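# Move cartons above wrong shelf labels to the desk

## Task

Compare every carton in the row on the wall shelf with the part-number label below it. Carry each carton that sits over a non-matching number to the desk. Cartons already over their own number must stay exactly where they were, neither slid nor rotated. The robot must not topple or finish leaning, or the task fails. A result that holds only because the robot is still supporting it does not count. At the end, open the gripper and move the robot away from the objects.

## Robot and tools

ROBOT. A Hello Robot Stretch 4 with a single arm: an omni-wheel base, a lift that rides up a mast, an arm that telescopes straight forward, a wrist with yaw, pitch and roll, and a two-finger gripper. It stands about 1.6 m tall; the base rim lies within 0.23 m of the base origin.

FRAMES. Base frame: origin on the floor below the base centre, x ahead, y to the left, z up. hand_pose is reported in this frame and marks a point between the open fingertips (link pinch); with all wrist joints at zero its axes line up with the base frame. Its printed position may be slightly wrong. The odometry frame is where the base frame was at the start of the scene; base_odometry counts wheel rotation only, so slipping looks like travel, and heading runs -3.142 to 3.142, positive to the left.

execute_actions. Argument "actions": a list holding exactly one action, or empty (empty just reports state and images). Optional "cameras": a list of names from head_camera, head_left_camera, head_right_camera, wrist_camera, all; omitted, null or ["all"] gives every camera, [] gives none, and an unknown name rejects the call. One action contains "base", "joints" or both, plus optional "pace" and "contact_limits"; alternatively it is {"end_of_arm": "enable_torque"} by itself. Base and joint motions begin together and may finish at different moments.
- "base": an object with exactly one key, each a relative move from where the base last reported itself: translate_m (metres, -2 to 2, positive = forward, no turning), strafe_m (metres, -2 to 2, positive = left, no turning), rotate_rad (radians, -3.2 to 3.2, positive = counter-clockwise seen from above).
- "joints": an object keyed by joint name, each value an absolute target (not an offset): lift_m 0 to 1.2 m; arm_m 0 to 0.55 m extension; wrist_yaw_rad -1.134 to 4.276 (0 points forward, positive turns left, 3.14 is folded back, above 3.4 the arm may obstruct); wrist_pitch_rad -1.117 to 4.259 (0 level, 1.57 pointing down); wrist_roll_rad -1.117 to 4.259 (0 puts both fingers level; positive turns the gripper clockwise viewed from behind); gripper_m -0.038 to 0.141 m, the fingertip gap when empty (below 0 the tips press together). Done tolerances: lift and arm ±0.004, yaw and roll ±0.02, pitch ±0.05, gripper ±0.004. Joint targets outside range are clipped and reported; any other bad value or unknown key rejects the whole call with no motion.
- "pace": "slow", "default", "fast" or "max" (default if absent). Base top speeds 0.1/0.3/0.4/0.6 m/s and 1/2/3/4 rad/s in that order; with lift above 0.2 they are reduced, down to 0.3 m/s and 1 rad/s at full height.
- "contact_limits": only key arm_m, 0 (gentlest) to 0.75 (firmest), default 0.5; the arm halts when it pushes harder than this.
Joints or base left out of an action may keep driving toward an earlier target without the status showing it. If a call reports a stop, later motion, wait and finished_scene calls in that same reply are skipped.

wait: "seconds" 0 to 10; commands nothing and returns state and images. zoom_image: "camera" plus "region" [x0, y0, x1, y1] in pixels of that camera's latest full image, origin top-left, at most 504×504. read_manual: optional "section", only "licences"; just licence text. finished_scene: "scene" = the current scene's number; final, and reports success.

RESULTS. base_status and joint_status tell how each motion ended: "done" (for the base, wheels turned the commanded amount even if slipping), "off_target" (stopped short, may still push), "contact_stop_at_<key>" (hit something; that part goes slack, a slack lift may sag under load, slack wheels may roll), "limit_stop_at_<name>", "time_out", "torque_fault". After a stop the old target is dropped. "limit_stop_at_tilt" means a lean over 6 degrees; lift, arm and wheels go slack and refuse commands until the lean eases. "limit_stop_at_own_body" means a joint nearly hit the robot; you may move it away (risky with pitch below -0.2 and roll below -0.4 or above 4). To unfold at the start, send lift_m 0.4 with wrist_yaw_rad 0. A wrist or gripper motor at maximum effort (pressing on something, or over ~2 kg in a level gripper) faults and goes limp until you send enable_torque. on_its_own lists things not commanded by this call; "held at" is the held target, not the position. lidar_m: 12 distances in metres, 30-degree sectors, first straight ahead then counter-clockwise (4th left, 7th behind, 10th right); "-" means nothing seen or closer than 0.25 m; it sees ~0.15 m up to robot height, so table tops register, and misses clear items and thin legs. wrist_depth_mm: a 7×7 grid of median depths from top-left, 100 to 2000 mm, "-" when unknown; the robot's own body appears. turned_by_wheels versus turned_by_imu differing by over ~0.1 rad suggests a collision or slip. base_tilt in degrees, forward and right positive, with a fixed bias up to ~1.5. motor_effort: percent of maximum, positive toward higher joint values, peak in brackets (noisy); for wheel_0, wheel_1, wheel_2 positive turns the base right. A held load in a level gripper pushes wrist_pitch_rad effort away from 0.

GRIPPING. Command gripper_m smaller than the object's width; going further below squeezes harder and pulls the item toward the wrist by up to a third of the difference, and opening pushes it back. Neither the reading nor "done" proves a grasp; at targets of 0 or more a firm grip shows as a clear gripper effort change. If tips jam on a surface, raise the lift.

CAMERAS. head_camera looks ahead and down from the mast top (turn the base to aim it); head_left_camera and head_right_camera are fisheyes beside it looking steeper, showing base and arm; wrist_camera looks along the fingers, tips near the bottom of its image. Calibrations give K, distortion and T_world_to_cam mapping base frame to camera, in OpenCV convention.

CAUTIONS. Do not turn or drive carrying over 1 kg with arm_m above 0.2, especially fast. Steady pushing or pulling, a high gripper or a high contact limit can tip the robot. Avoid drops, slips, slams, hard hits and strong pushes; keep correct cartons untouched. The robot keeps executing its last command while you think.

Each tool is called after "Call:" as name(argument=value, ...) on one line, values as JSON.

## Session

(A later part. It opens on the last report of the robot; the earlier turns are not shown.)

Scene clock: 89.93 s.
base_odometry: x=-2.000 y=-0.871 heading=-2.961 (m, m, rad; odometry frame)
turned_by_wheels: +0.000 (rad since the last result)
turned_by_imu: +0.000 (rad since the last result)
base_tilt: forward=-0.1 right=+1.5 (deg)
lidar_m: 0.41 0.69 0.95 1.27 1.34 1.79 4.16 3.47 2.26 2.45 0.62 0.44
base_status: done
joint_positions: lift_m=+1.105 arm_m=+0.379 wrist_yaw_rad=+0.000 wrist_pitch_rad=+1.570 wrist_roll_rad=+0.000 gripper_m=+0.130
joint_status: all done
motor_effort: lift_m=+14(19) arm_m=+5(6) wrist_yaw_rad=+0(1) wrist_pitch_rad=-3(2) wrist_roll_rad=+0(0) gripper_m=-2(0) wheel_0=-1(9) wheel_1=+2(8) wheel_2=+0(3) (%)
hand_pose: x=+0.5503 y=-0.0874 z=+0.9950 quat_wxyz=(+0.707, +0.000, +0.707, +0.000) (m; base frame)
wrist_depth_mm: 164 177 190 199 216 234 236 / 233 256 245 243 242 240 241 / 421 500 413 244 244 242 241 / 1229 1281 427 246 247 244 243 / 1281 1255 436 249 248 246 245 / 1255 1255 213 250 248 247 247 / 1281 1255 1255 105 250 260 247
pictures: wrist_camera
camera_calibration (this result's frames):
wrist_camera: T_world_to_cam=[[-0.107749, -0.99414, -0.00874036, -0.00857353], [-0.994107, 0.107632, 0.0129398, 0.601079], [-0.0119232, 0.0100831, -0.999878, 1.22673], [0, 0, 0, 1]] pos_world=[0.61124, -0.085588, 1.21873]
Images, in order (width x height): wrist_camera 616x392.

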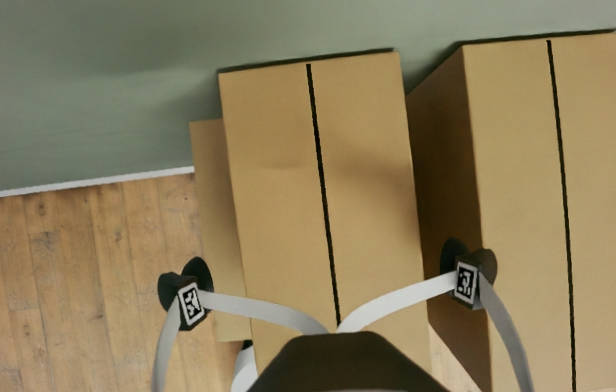

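Call:
execute_actions(actions=[{"joints":{"lift_m":1.055,"gripper_m":0.135},"pace":"slow"}], cameras=["wrist_camera"])

Call:
execute_actions(actions=[{"joints":{"gripper_m":0.04}}], cameras=["wrist_camera"])

Call:
execute_actions(actions=[{"joints":{"lift_m":1.09}}], cameras=[])

Call:
execute_actions(actions=[{"joints":{"arm_m":0.08},"base":{"translate_m":-0.17}}], cameras=["wrist_camera","head_camera"])

Scene clock: 95.57 s.
base_odometry: x=-2.000 y=-0.871 heading=-2.961 (m, m, rad; odometry frame)
turned_by_wheels: +0.000 (rad since the last result)
turned_by_imu: +0.000 (rad since the last result)
base_tilt: forward=-0.2 right=+1.7 (deg)
lidar_m: 0.40 0.68 0.93 1.28 1.33 1.78 4.19 3.49 2.28 2.44 0.63 0.43
base_status: not commanded
joint_positions: lift_m=+1.055 arm_m=+0.379 wrist_yaw_rad=+0.000 wrist_pitch_rad=+1.570 wrist_roll_rad=+0.000 gripper_m=+0.135
joint_status: all done
motor_effort: lift_m=+14(14) arm_m=+5(5) wrist_yaw_rad=-1(1) wrist_pitch_rad=-2(1) wrist_roll_rad=+0(0) gripper_m=+3(2) wheel_0=-1(1) wheel_1=+2(2) wheel_2=+0(0) (%)
hand_pose: x=+0.5503 y=-0.0874 z=+0.9450 quat_wxyz=(+0.707, +0.000, +0.707, +0.000) (m; base frame)
wrist_depth_mm: 164 177 190 192 191 204 190 / 232 258 194 194 193 216 190 / 424 500 196 195 194 225 192 / 1205 1229 197 196 195 236 193 / 1205 1182 199 198 197 208 196 / 1229 1205 199 198 197 198 197 / 1205 1229 389 105 198 241 198
pictures: wrist_camera
camera_calibration (this result's frames):
wrist_camera: T_world_to_cam=[[-0.10775, -0.99414, -0.00874035, -0.0090101], [-0.994107, 0.107633, 0.0129399, 0.601728], [-0.0119234, 0.0100831, -0.999878, 1.17674], [0, 0, 0, 1]] pos_world=[0.611242, -0.085588, 1.16873]
Images, in order (width x height): wrist_camera 616x392.

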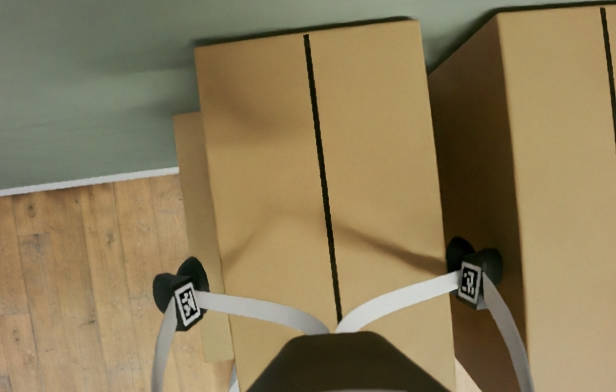

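Scene clock: 97.47 s.
base_odometry: x=-2.000 y=-0.871 heading=-2.961 (m, m, rad; odometry frame)
turned_by_wheels: +0.000 (rad since the last result)
turned_by_imu: +0.000 (rad since the last result)
base_tilt: forward=-0.3 right=+1.5 (deg)
lidar_m: 0.40 0.68 0.91 1.28 1.31 1.77 4.19 3.46 2.27 2.44 0.62 0.43
base_status: not commanded
joint_positions: lift_m=+1.055 arm_m=+0.379 wrist_yaw_rad=+0.000 wrist_pitch_rad=+1.570 wrist_roll_rad=+0.000 gripper_m=+0.040
joint_status: all done
motor_effort: lift_m=+14(14) arm_m=+5(5) wrist_yaw_rad=+0(1) wrist_pitch_rad=-3(2) wrist_roll_rad=+0(1) gripper_m=-23(22) wheel_0=-1(1) wheel_1=+2(2) wheel_2=+0(0) (%)
hand_pose: x=+0.5503 y=-0.0874 z=+0.9450 quat_wxyz=(+0.707, +0.000, +0.707, +0.000) (m; base frame)
wrist_depth_mm: 165 178 170 169 169 204 189 / 235 257 171 169 169 216 190 / 421 500 172 171 170 225 191 / 1205 1205 173 171 171 220 193 / 1160 1205 174 174 172 202 195 / 1229 1205 175 174 174 174 150 / 1229 1205 176 105 130 221 197
pictures: wrist_camera
camera_calibration (this result's frames):
wrist_camera: T_world_to_cam=[[-0.107749, -0.99414, -0.00873961, -0.00901124], [-0.994106, 0.107632, 0.0129468, 0.60172], [-0.0119303, 0.0100831, -0.999878, 1.17673], [0, 0, 0, 1]] pos_world=[0.611242, -0.085588, 1.16872]
Images, in order (width x height): wrist_camera 616x392.

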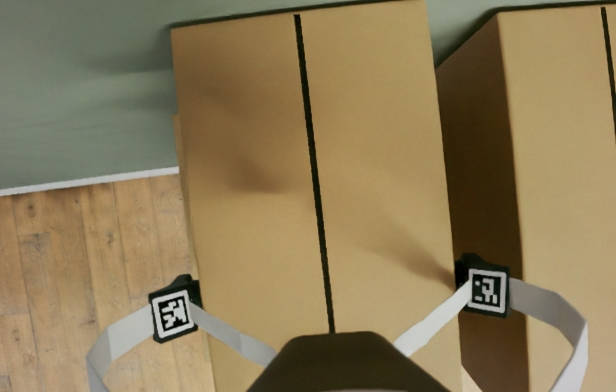

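Scene clock: 98.43 s.
base_odometry: x=-2.000 y=-0.871 heading=-2.961 (m, m, rad; odometry frame)
turned_by_wheels: +0.000 (rad since the last result)
turned_by_imu: +0.000 (rad since the last result)
base_tilt: forward=-0.2 right=+1.5 (deg)
lidar_m: 0.41 0.69 0.93 1.28 1.31 1.78 4.18 3.50 2.29 2.44 0.61 0.44
base_status: not commanded
joint_positions: lift_m=+1.090 arm_m=+0.379 wrist_yaw_rad=+0.000 wrist_pitch_rad=+1.570 wrist_roll_rad=+0.000 gripper_m=+0.040
joint_status: all done
motor_effort: lift_m=+22(23) arm_m=+5(5) wrist_yaw_rad=-2(1) wrist_pitch_rad=-3(2) wrist_roll_rad=+1(1) gripper_m=-24(24) wheel_0=-1(1) wheel_1=+2(2) wheel_2=+0(0) (%)
hand_pose: x=+0.5503 y=-0.0874 z=+0.9794 quat_wxyz=(+0.707, +0.000, +0.707, +0.000) (m; base frame)
wrist_depth_mm: 164 177 170 169 168 224 223 / 232 256 170 169 169 226 224 / 421 504 171 171 170 229 227 / 1229 1205 173 172 171 228 228 / 1229 1255 174 173 173 228 229 / 1255 1255 175 175 173 173 150 / 1281 1255 176 105 130 234 233
pictures: none
No camera images: the call's "cameras" was empty. Leave "cameras" out to get every camera's image.

Scene clock: 100.43 s.
base_odometry: x=-1.833 y=-0.840 heading=-2.961 (m, m, rad; odometry frame)
turned_by_wheels: +0.000 (rad since the last result)
turned_by_imu: +0.000 (rad since the last result)
base_tilt: forward=-0.2 right=+1.6 (deg)
lidar_m: 0.25 0.86 1.17 1.28 1.32 1.77 3.99 3.28 2.21 2.45 0.87 0.30
base_status: done
joint_positions: lift_m=+1.090 arm_m=+0.081 wrist_yaw_rad=+0.000 wrist_pitch_rad=+1.570 wrist_roll_rad=+0.000 gripper_m=+0.040
joint_status: all done
motor_effort: lift_m=+21(22) arm_m=-5(6) wrist_yaw_rad=+2(2) wrist_pitch_rad=-3(3) wrist_roll_rad=+1(0) gripper_m=-23(22) wheel_0=-1(7) wheel_1=-2(6) wheel_2=+0(10) (%)
hand_pose: x=+0.2519 y=-0.0874 z=+0.9794 quat_wxyz=(+0.707, +0.000, +0.707, +0.000) (m; base frame)
wrist_depth_mm: 1118 1182 170 169 168 1182 1182 / 1229 1255 170 170 168 1138 1182 / 1229 1205 171 171 170 1229 1182 / 1229 1229 173 172 172 1229 1182 / 1255 1255 174 173 172 1205 1182 / 1281 1281 175 174 173 174 1255 / 1281 1281 176 105 130 1229 1229
pictures: head_camera, wrist_camera
camera_calibration (this result's frames):
wrist_camera: T_world_to_cam=[[-0.108119, -0.9941, -0.00869757, -0.04081], [-0.994062, 0.107999, 0.0133338, 0.304254], [-0.0123158, 0.0100876, -0.999873, 1.20766], [0, 0, 0, 1]] pos_world=[0.312908, -0.0856105, 1.20309]
Images, in order (width x height): head_camera 420x560, wrist_camera 616x392.

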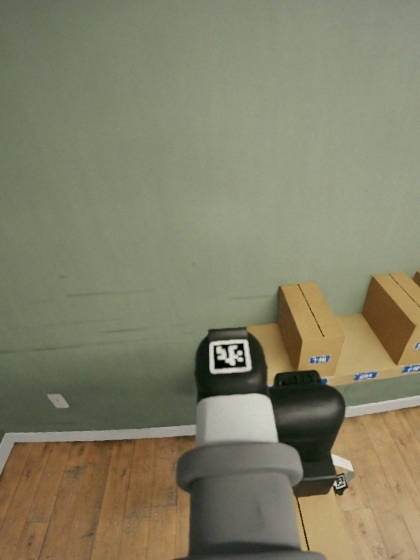

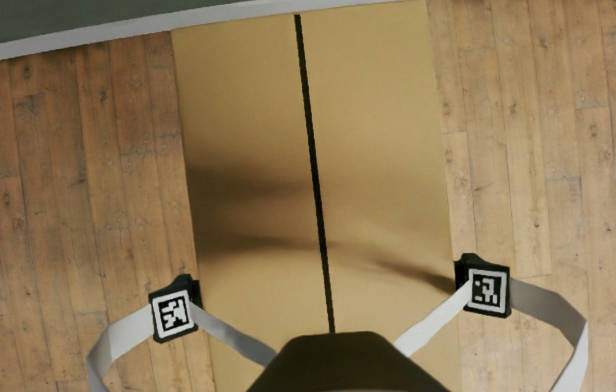

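Call:
execute_actions(actions=[{"joints":{"lift_m":0.55},"base":{"rotate_rad":-2.79}}], cameras=[])

Call:
execute_actions(actions=[{"base":{"translate_m":0.95},"pace":"max"}], cameras=["head_camera"])

Call:
execute_actions(actions=[{"base":{"translate_m":2.0},"joints":{"lift_m":1.06},"pace":"max"}], cameras=["head_camera","head_right_camera"])

Scene clock: 106.87 s.
base_odometry: x=-1.833 y=-0.840 heading=+0.533 (m, m, rad; odometry frame)
turned_by_wheels: -2.790 (rad since the last result)
turned_by_imu: -2.786 (rad since the last result)
base_tilt: forward=-0.2 right=+1.4 (deg)
lidar_m: 0.31 2.32 2.20 1.13 0.65 0.57 0.85 1.00 1.28 1.29 1.47 0.34
base_status: done
joint_positions: lift_m=+0.550 arm_m=+0.081 wrist_yaw_rad=+0.000 wrist_pitch_rad=+1.570 wrist_roll_rad=+0.000 gripper_m=+0.040
joint_status: all done
motor_effort: lift_m=+15(19) arm_m=-5(5) wrist_yaw_rad=+1(1) wrist_pitch_rad=-3(4) wrist_roll_rad=+1(0) gripper_m=-22(24) wheel_0=+0(3) wheel_1=+0(6) wheel_2=+1(8) (%)
hand_pose: x=+0.2520 y=-0.0874 z=+0.4400 quat_wxyz=(+0.707, +0.000, +0.707, +0.000) (m; base frame)
wrist_depth_mm: 668 668 170 169 168 647 634 / 668 676 171 170 169 654 647 / 683 668 172 172 170 654 654 / 676 683 173 172 171 661 654 / 683 668 174 173 172 668 654 / 691 683 175 174 173 173 661 / 691 462 176 105 130 668 661
pictures: none
No camera images: the call's "cameras" was empty. Leave "cameras" out to get every camera's image.

Scene clock: 110.37 s.
base_odometry: x=-1.014 y=-0.357 heading=+0.533 (m, m, rad; odometry frame)
turned_by_wheels: +0.000 (rad since the last result)
turned_by_imu: -0.004 (rad since the last result)
base_tilt: forward=-0.2 right=+1.5 (deg)
lidar_m: 0.29 2.02 1.77 1.79 2.01 1.52 1.51 1.78 1.54 1.53 1.88 0.33
base_status: done
joint_positions: lift_m=+0.550 arm_m=+0.081 wrist_yaw_rad=+0.000 wrist_pitch_rad=+1.570 wrist_roll_rad=+0.000 gripper_m=+0.040
joint_status: not commanded
motor_effort: lift_m=+16(16) arm_m=-5(5) wrist_yaw_rad=+1(1) wrist_pitch_rad=-2(3) wrist_roll_rad=+0(1) gripper_m=-20(21) wheel_0=+1(3) wheel_1=+0(6) wheel_2=+0(14) (%)
hand_pose: x=+0.2520 y=-0.0874 z=+0.4399 quat_wxyz=(+0.707, +0.000, +0.707, +0.000) (m; base frame)
wrist_depth_mm: 668 661 169 169 168 647 640 / 676 654 171 171 169 654 647 / 676 668 172 171 170 654 661 / 683 676 172 172 172 661 661 / 683 676 174 173 172 661 654 / 699 683 175 175 174 174 661 / 699 469 176 105 130 668 668
pictures: head_camera
Images, in order (width x height): head_camera 420x560.

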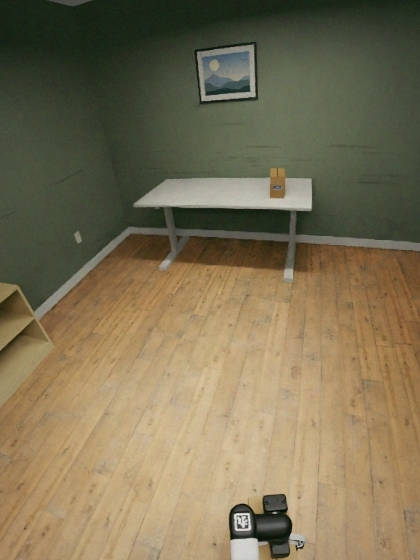

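Scene clock: 115.90 s.
base_odometry: x=+0.709 y=+0.658 heading=+0.533 (m, m, rad; odometry frame)
turned_by_wheels: +0.000 (rad since the last result)
turned_by_imu: -0.008 (rad since the last result)
base_tilt: forward=-0.1 right=+1.5 (deg)
lidar_m: 0.25 0.32 0.61 1.58 1.45 3.38 3.70 2.47 2.14 0.51 0.33 0.28
base_status: done
joint_positions: lift_m=+1.060 arm_m=+0.081 wrist_yaw_rad=+0.000 wrist_pitch_rad=+1.570 wrist_roll_rad=+0.000 gripper_m=+0.040
joint_status: all done
motor_effort: lift_m=+20(26) arm_m=-4(5) wrist_yaw_rad=+0(1) wrist_pitch_rad=-3(3) wrist_roll_rad=+1(1) gripper_m=-22(21) wheel_0=+0(10) wheel_1=+0(7) wheel_2=+2(12) (%)
hand_pose: x=+0.2520 y=-0.0874 z=+0.9495 quat_wxyz=(+0.707, +0.000, +0.707, +0.000) (m; base frame)
wrist_depth_mm: 449 452 170 169 168 442 436 / 455 449 171 170 169 445 439 / 459 455 171 171 170 445 449 / 1205 1182 173 172 171 449 452 / 1205 1205 174 173 173 449 455 / 1229 1205 175 174 173 173 1205 / 1229 1255 176 105 130 1205 1160
pictures: head_camera, head_right_camera
Images, in order (width x height): head_camera 420x560, head_right_camera 420x672.

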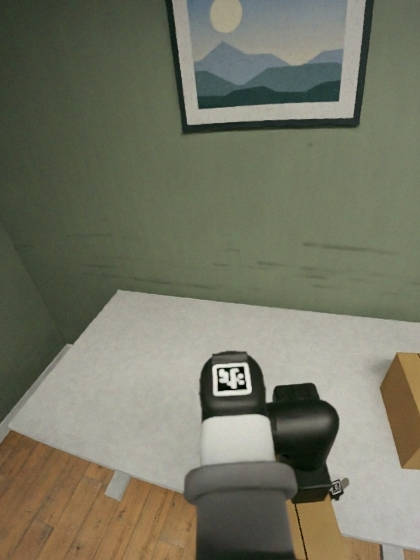

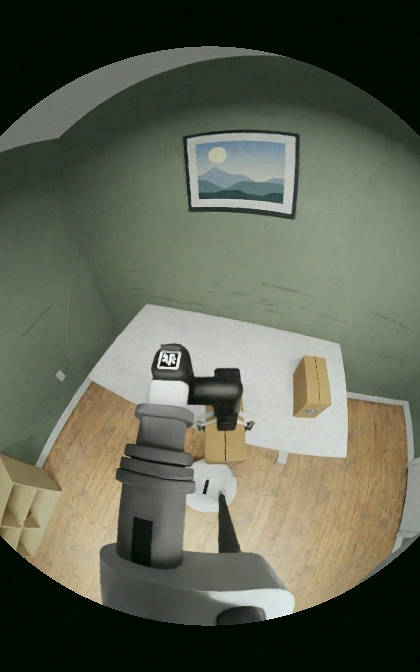

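Call:
execute_actions(actions=[{"joints":{"arm_m":0.43,"lift_m":1.02}}], cameras=[])

Call:
execute_actions(actions=[{"joints":{"lift_m":0.983}}], cameras=[])

Call:
execute_actions(actions=[{"joints":{"gripper_m":0.135}}], cameras=[])

Call:
execute_actions(actions=[{"joints":{"lift_m":1.07},"pace":"fast"}], cameras=[])

Call:
execute_actions(actions=[{"joints":{"arm_m":0.01},"base":{"translate_m":-0.3},"pace":"fast"}], cameras=["head_camera"])

Scene clock: 122.03 s.
base_odometry: x=+0.709 y=+0.658 heading=+0.533 (m, m, rad; odometry frame)
turned_by_wheels: +0.000 (rad since the last result)
turned_by_imu: -0.001 (rad since the last result)
base_tilt: forward=-0.2 right=+1.5 (deg)
lidar_m: 0.27 0.33 0.59 1.59 1.45 3.41 3.68 2.47 2.15 0.53 0.32 0.27
base_status: not commanded
joint_positions: lift_m=+1.020 arm_m=+0.429 wrist_yaw_rad=+0.000 wrist_pitch_rad=+1.570 wrist_roll_rad=+0.000 gripper_m=+0.040
joint_status: all done
motor_effort: lift_m=+15(18) arm_m=+5(5) wrist_yaw_rad=-1(0) wrist_pitch_rad=-2(4) wrist_roll_rad=+1(0) gripper_m=-24(26) wheel_0=+0(0) wheel_1=+0(0) wheel_2=+2(2) (%)
hand_pose: x=+0.6003 y=-0.0874 z=+0.9100 quat_wxyz=(+0.707, +0.000, +0.707, +0.000) (m; base frame)
wrist_depth_mm: 415 407 169 168 168 402 399 / 415 410 170 170 169 404 402 / 418 418 172 171 170 404 404 / 421 418 173 172 171 413 404 / 421 418 174 173 172 415 413 / 424 421 175 174 174 174 410 / 427 418 176 105 130 418 418
pictures: none
No camera images: the call's "cameras" was empty. Leave "cameras" out to get every camera's image.

Scene clock: 123.03 s.
base_odometry: x=+0.709 y=+0.658 heading=+0.533 (m, m, rad; odometry frame)
turned_by_wheels: +0.000 (rad since the last result)
turned_by_imu: +0.000 (rad since the last result)
base_tilt: forward=-0.2 right=+1.5 (deg)
lidar_m: 0.26 0.33 0.61 1.56 1.44 3.39 3.69 2.49 2.15 0.54 0.33 0.25
base_status: not commanded
joint_positions: lift_m=+0.983 arm_m=+0.429 wrist_yaw_rad=+0.000 wrist_pitch_rad=+1.570 wrist_roll_rad=+0.000 gripper_m=+0.040
joint_status: all done
motor_effort: lift_m=+14(15) arm_m=+5(5) wrist_yaw_rad=+0(1) wrist_pitch_rad=-2(2) wrist_roll_rad=+0(1) gripper_m=-23(24) wheel_0=+0(0) wheel_1=+0(0) wheel_2=+2(1) (%)
hand_pose: x=+0.6003 y=-0.0874 z=+0.8730 quat_wxyz=(+0.707, +0.000, +0.707, +0.000) (m; base frame)
wrist_depth_mm: 373 375 170 169 168 366 364 / 375 373 170 170 169 370 364 / 377 377 172 171 171 373 370 / 382 377 172 172 171 375 373 / 387 382 173 173 172 377 373 / 389 387 175 174 173 174 375 / 389 392 177 105 130 379 379
pictures: none
No camera images: the call's "cameras" was empty. Leave "cameras" out to get every camera's image.

Scene clock: 124.93 s.
base_odometry: x=+0.709 y=+0.658 heading=+0.533 (m, m, rad; odometry frame)
turned_by_wheels: +0.000 (rad since the last result)
turned_by_imu: +0.000 (rad since the last result)
base_tilt: forward=-0.2 right=+1.5 (deg)
lidar_m: 0.26 0.34 0.62 1.57 1.43 3.39 3.69 2.44 2.15 0.54 0.32 0.27
base_status: not commanded
joint_positions: lift_m=+0.983 arm_m=+0.429 wrist_yaw_rad=+0.000 wrist_pitch_rad=+1.570 wrist_roll_rad=+0.000 gripper_m=+0.135
joint_status: all done
motor_effort: lift_m=+14(14) arm_m=+5(5) wrist_yaw_rad=-1(0) wrist_pitch_rad=-3(2) wrist_roll_rad=+0(1) gripper_m=+3(23) wheel_0=+0(0) wheel_1=+0(0) wheel_2=+2(2) (%)
hand_pose: x=+0.6003 y=-0.0874 z=+0.8730 quat_wxyz=(+0.707, +0.000, +0.707, +0.000) (m; base frame)
wrist_depth_mm: 375 373 370 366 279 364 366 / 375 373 194 193 192 366 366 / 379 379 195 195 193 370 368 / 382 379 196 195 195 377 370 / 387 382 198 197 196 370 373 / 389 384 198 198 196 375 375 / 389 392 384 105 198 382 379
pictures: none
No camera images: the call's "cameras" was empty. Leave "cameras" out to get every camera's image.

Scene clock: 126.07 s.
base_odometry: x=+0.709 y=+0.658 heading=+0.533 (m, m, rad; odometry frame)
turned_by_wheels: +0.000 (rad since the last result)
turned_by_imu: +0.000 (rad since the last result)
base_tilt: forward=-0.2 right=+1.5 (deg)
lidar_m: 0.26 0.32 0.64 1.57 1.45 3.40 3.69 2.46 2.13 0.54 0.32 0.27
base_status: not commanded
joint_positions: lift_m=+1.070 arm_m=+0.429 wrist_yaw_rad=+0.000 wrist_pitch_rad=+1.570 wrist_roll_rad=+0.000 gripper_m=+0.135
joint_status: all done
motor_effort: lift_m=+21(23) arm_m=+5(5) wrist_yaw_rad=-3(0) wrist_pitch_rad=-2(3) wrist_roll_rad=+0(0) gripper_m=-1(0) wheel_0=+0(0) wheel_1=+0(0) wheel_2=+1(1) (%)
hand_pose: x=+0.6003 y=-0.0874 z=+0.9595 quat_wxyz=(+0.707, +0.000, +0.707, +0.000) (m; base frame)
wrist_depth_mm: 459 459 455 452 452 449 449 / 466 466 455 281 449 452 452 / 466 462 459 281 459 455 455 / 469 462 466 281 283 466 459 / 473 469 469 283 283 459 462 / 473 480 214 286 283 462 466 / 484 480 477 105 473 466 473
pictures: none
No camera images: the call's "cameras" was empty. Leave "cameras" out to get every camera's image.

Scene clock: 128.40 s.
base_odometry: x=+0.450 y=+0.506 heading=+0.533 (m, m, rad; odometry frame)
turned_by_wheels: +0.000 (rad since the last result)
turned_by_imu: +0.001 (rad since the last result)
base_tilt: forward=-0.1 right=+1.4 (deg)
lidar_m: 0.57 0.67 1.65 1.38 1.50 3.17 3.42 2.37 2.01 2.05 0.64 0.56
base_status: done
joint_positions: lift_m=+1.070 arm_m=+0.011 wrist_yaw_rad=+0.000 wrist_pitch_rad=+1.570 wrist_roll_rad=+0.000 gripper_m=+0.135
joint_status: all done
motor_effort: lift_m=+21(21) arm_m=-5(5) wrist_yaw_rad=+3(1) wrist_pitch_rad=-3(4) wrist_roll_rad=+1(0) gripper_m=+1(1) wheel_0=-1(8) wheel_1=-2(5) wheel_2=+0(10) (%)
hand_pose: x=+0.1819 y=-0.0874 z=+0.9595 quat_wxyz=(+0.707, +0.000, +0.707, +0.000) (m; base frame)
wrist_depth_mm: 1182 1182 1182 1138 1182 1138 1160 / 1205 1182 1182 1182 1160 1160 1160 / 1205 1205 1182 1160 1182 1182 1182 / 1205 1205 1205 1182 1182 1205 1205 / 1255 1229 976 976 1229 1182 1182 / 1229 1255 213 991 1229 1205 1182 / 1229 1205 1229 105 1229 1205 1182
pictures: head_camera
Images, in order (width x height): head_camera 420x560.

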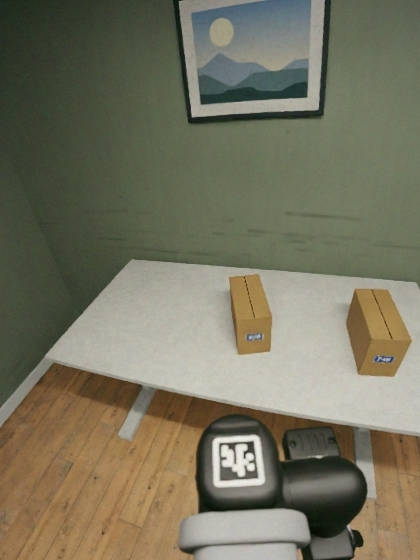

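Call:
finished_scene(scene=2)

The scene is finished: the task was done.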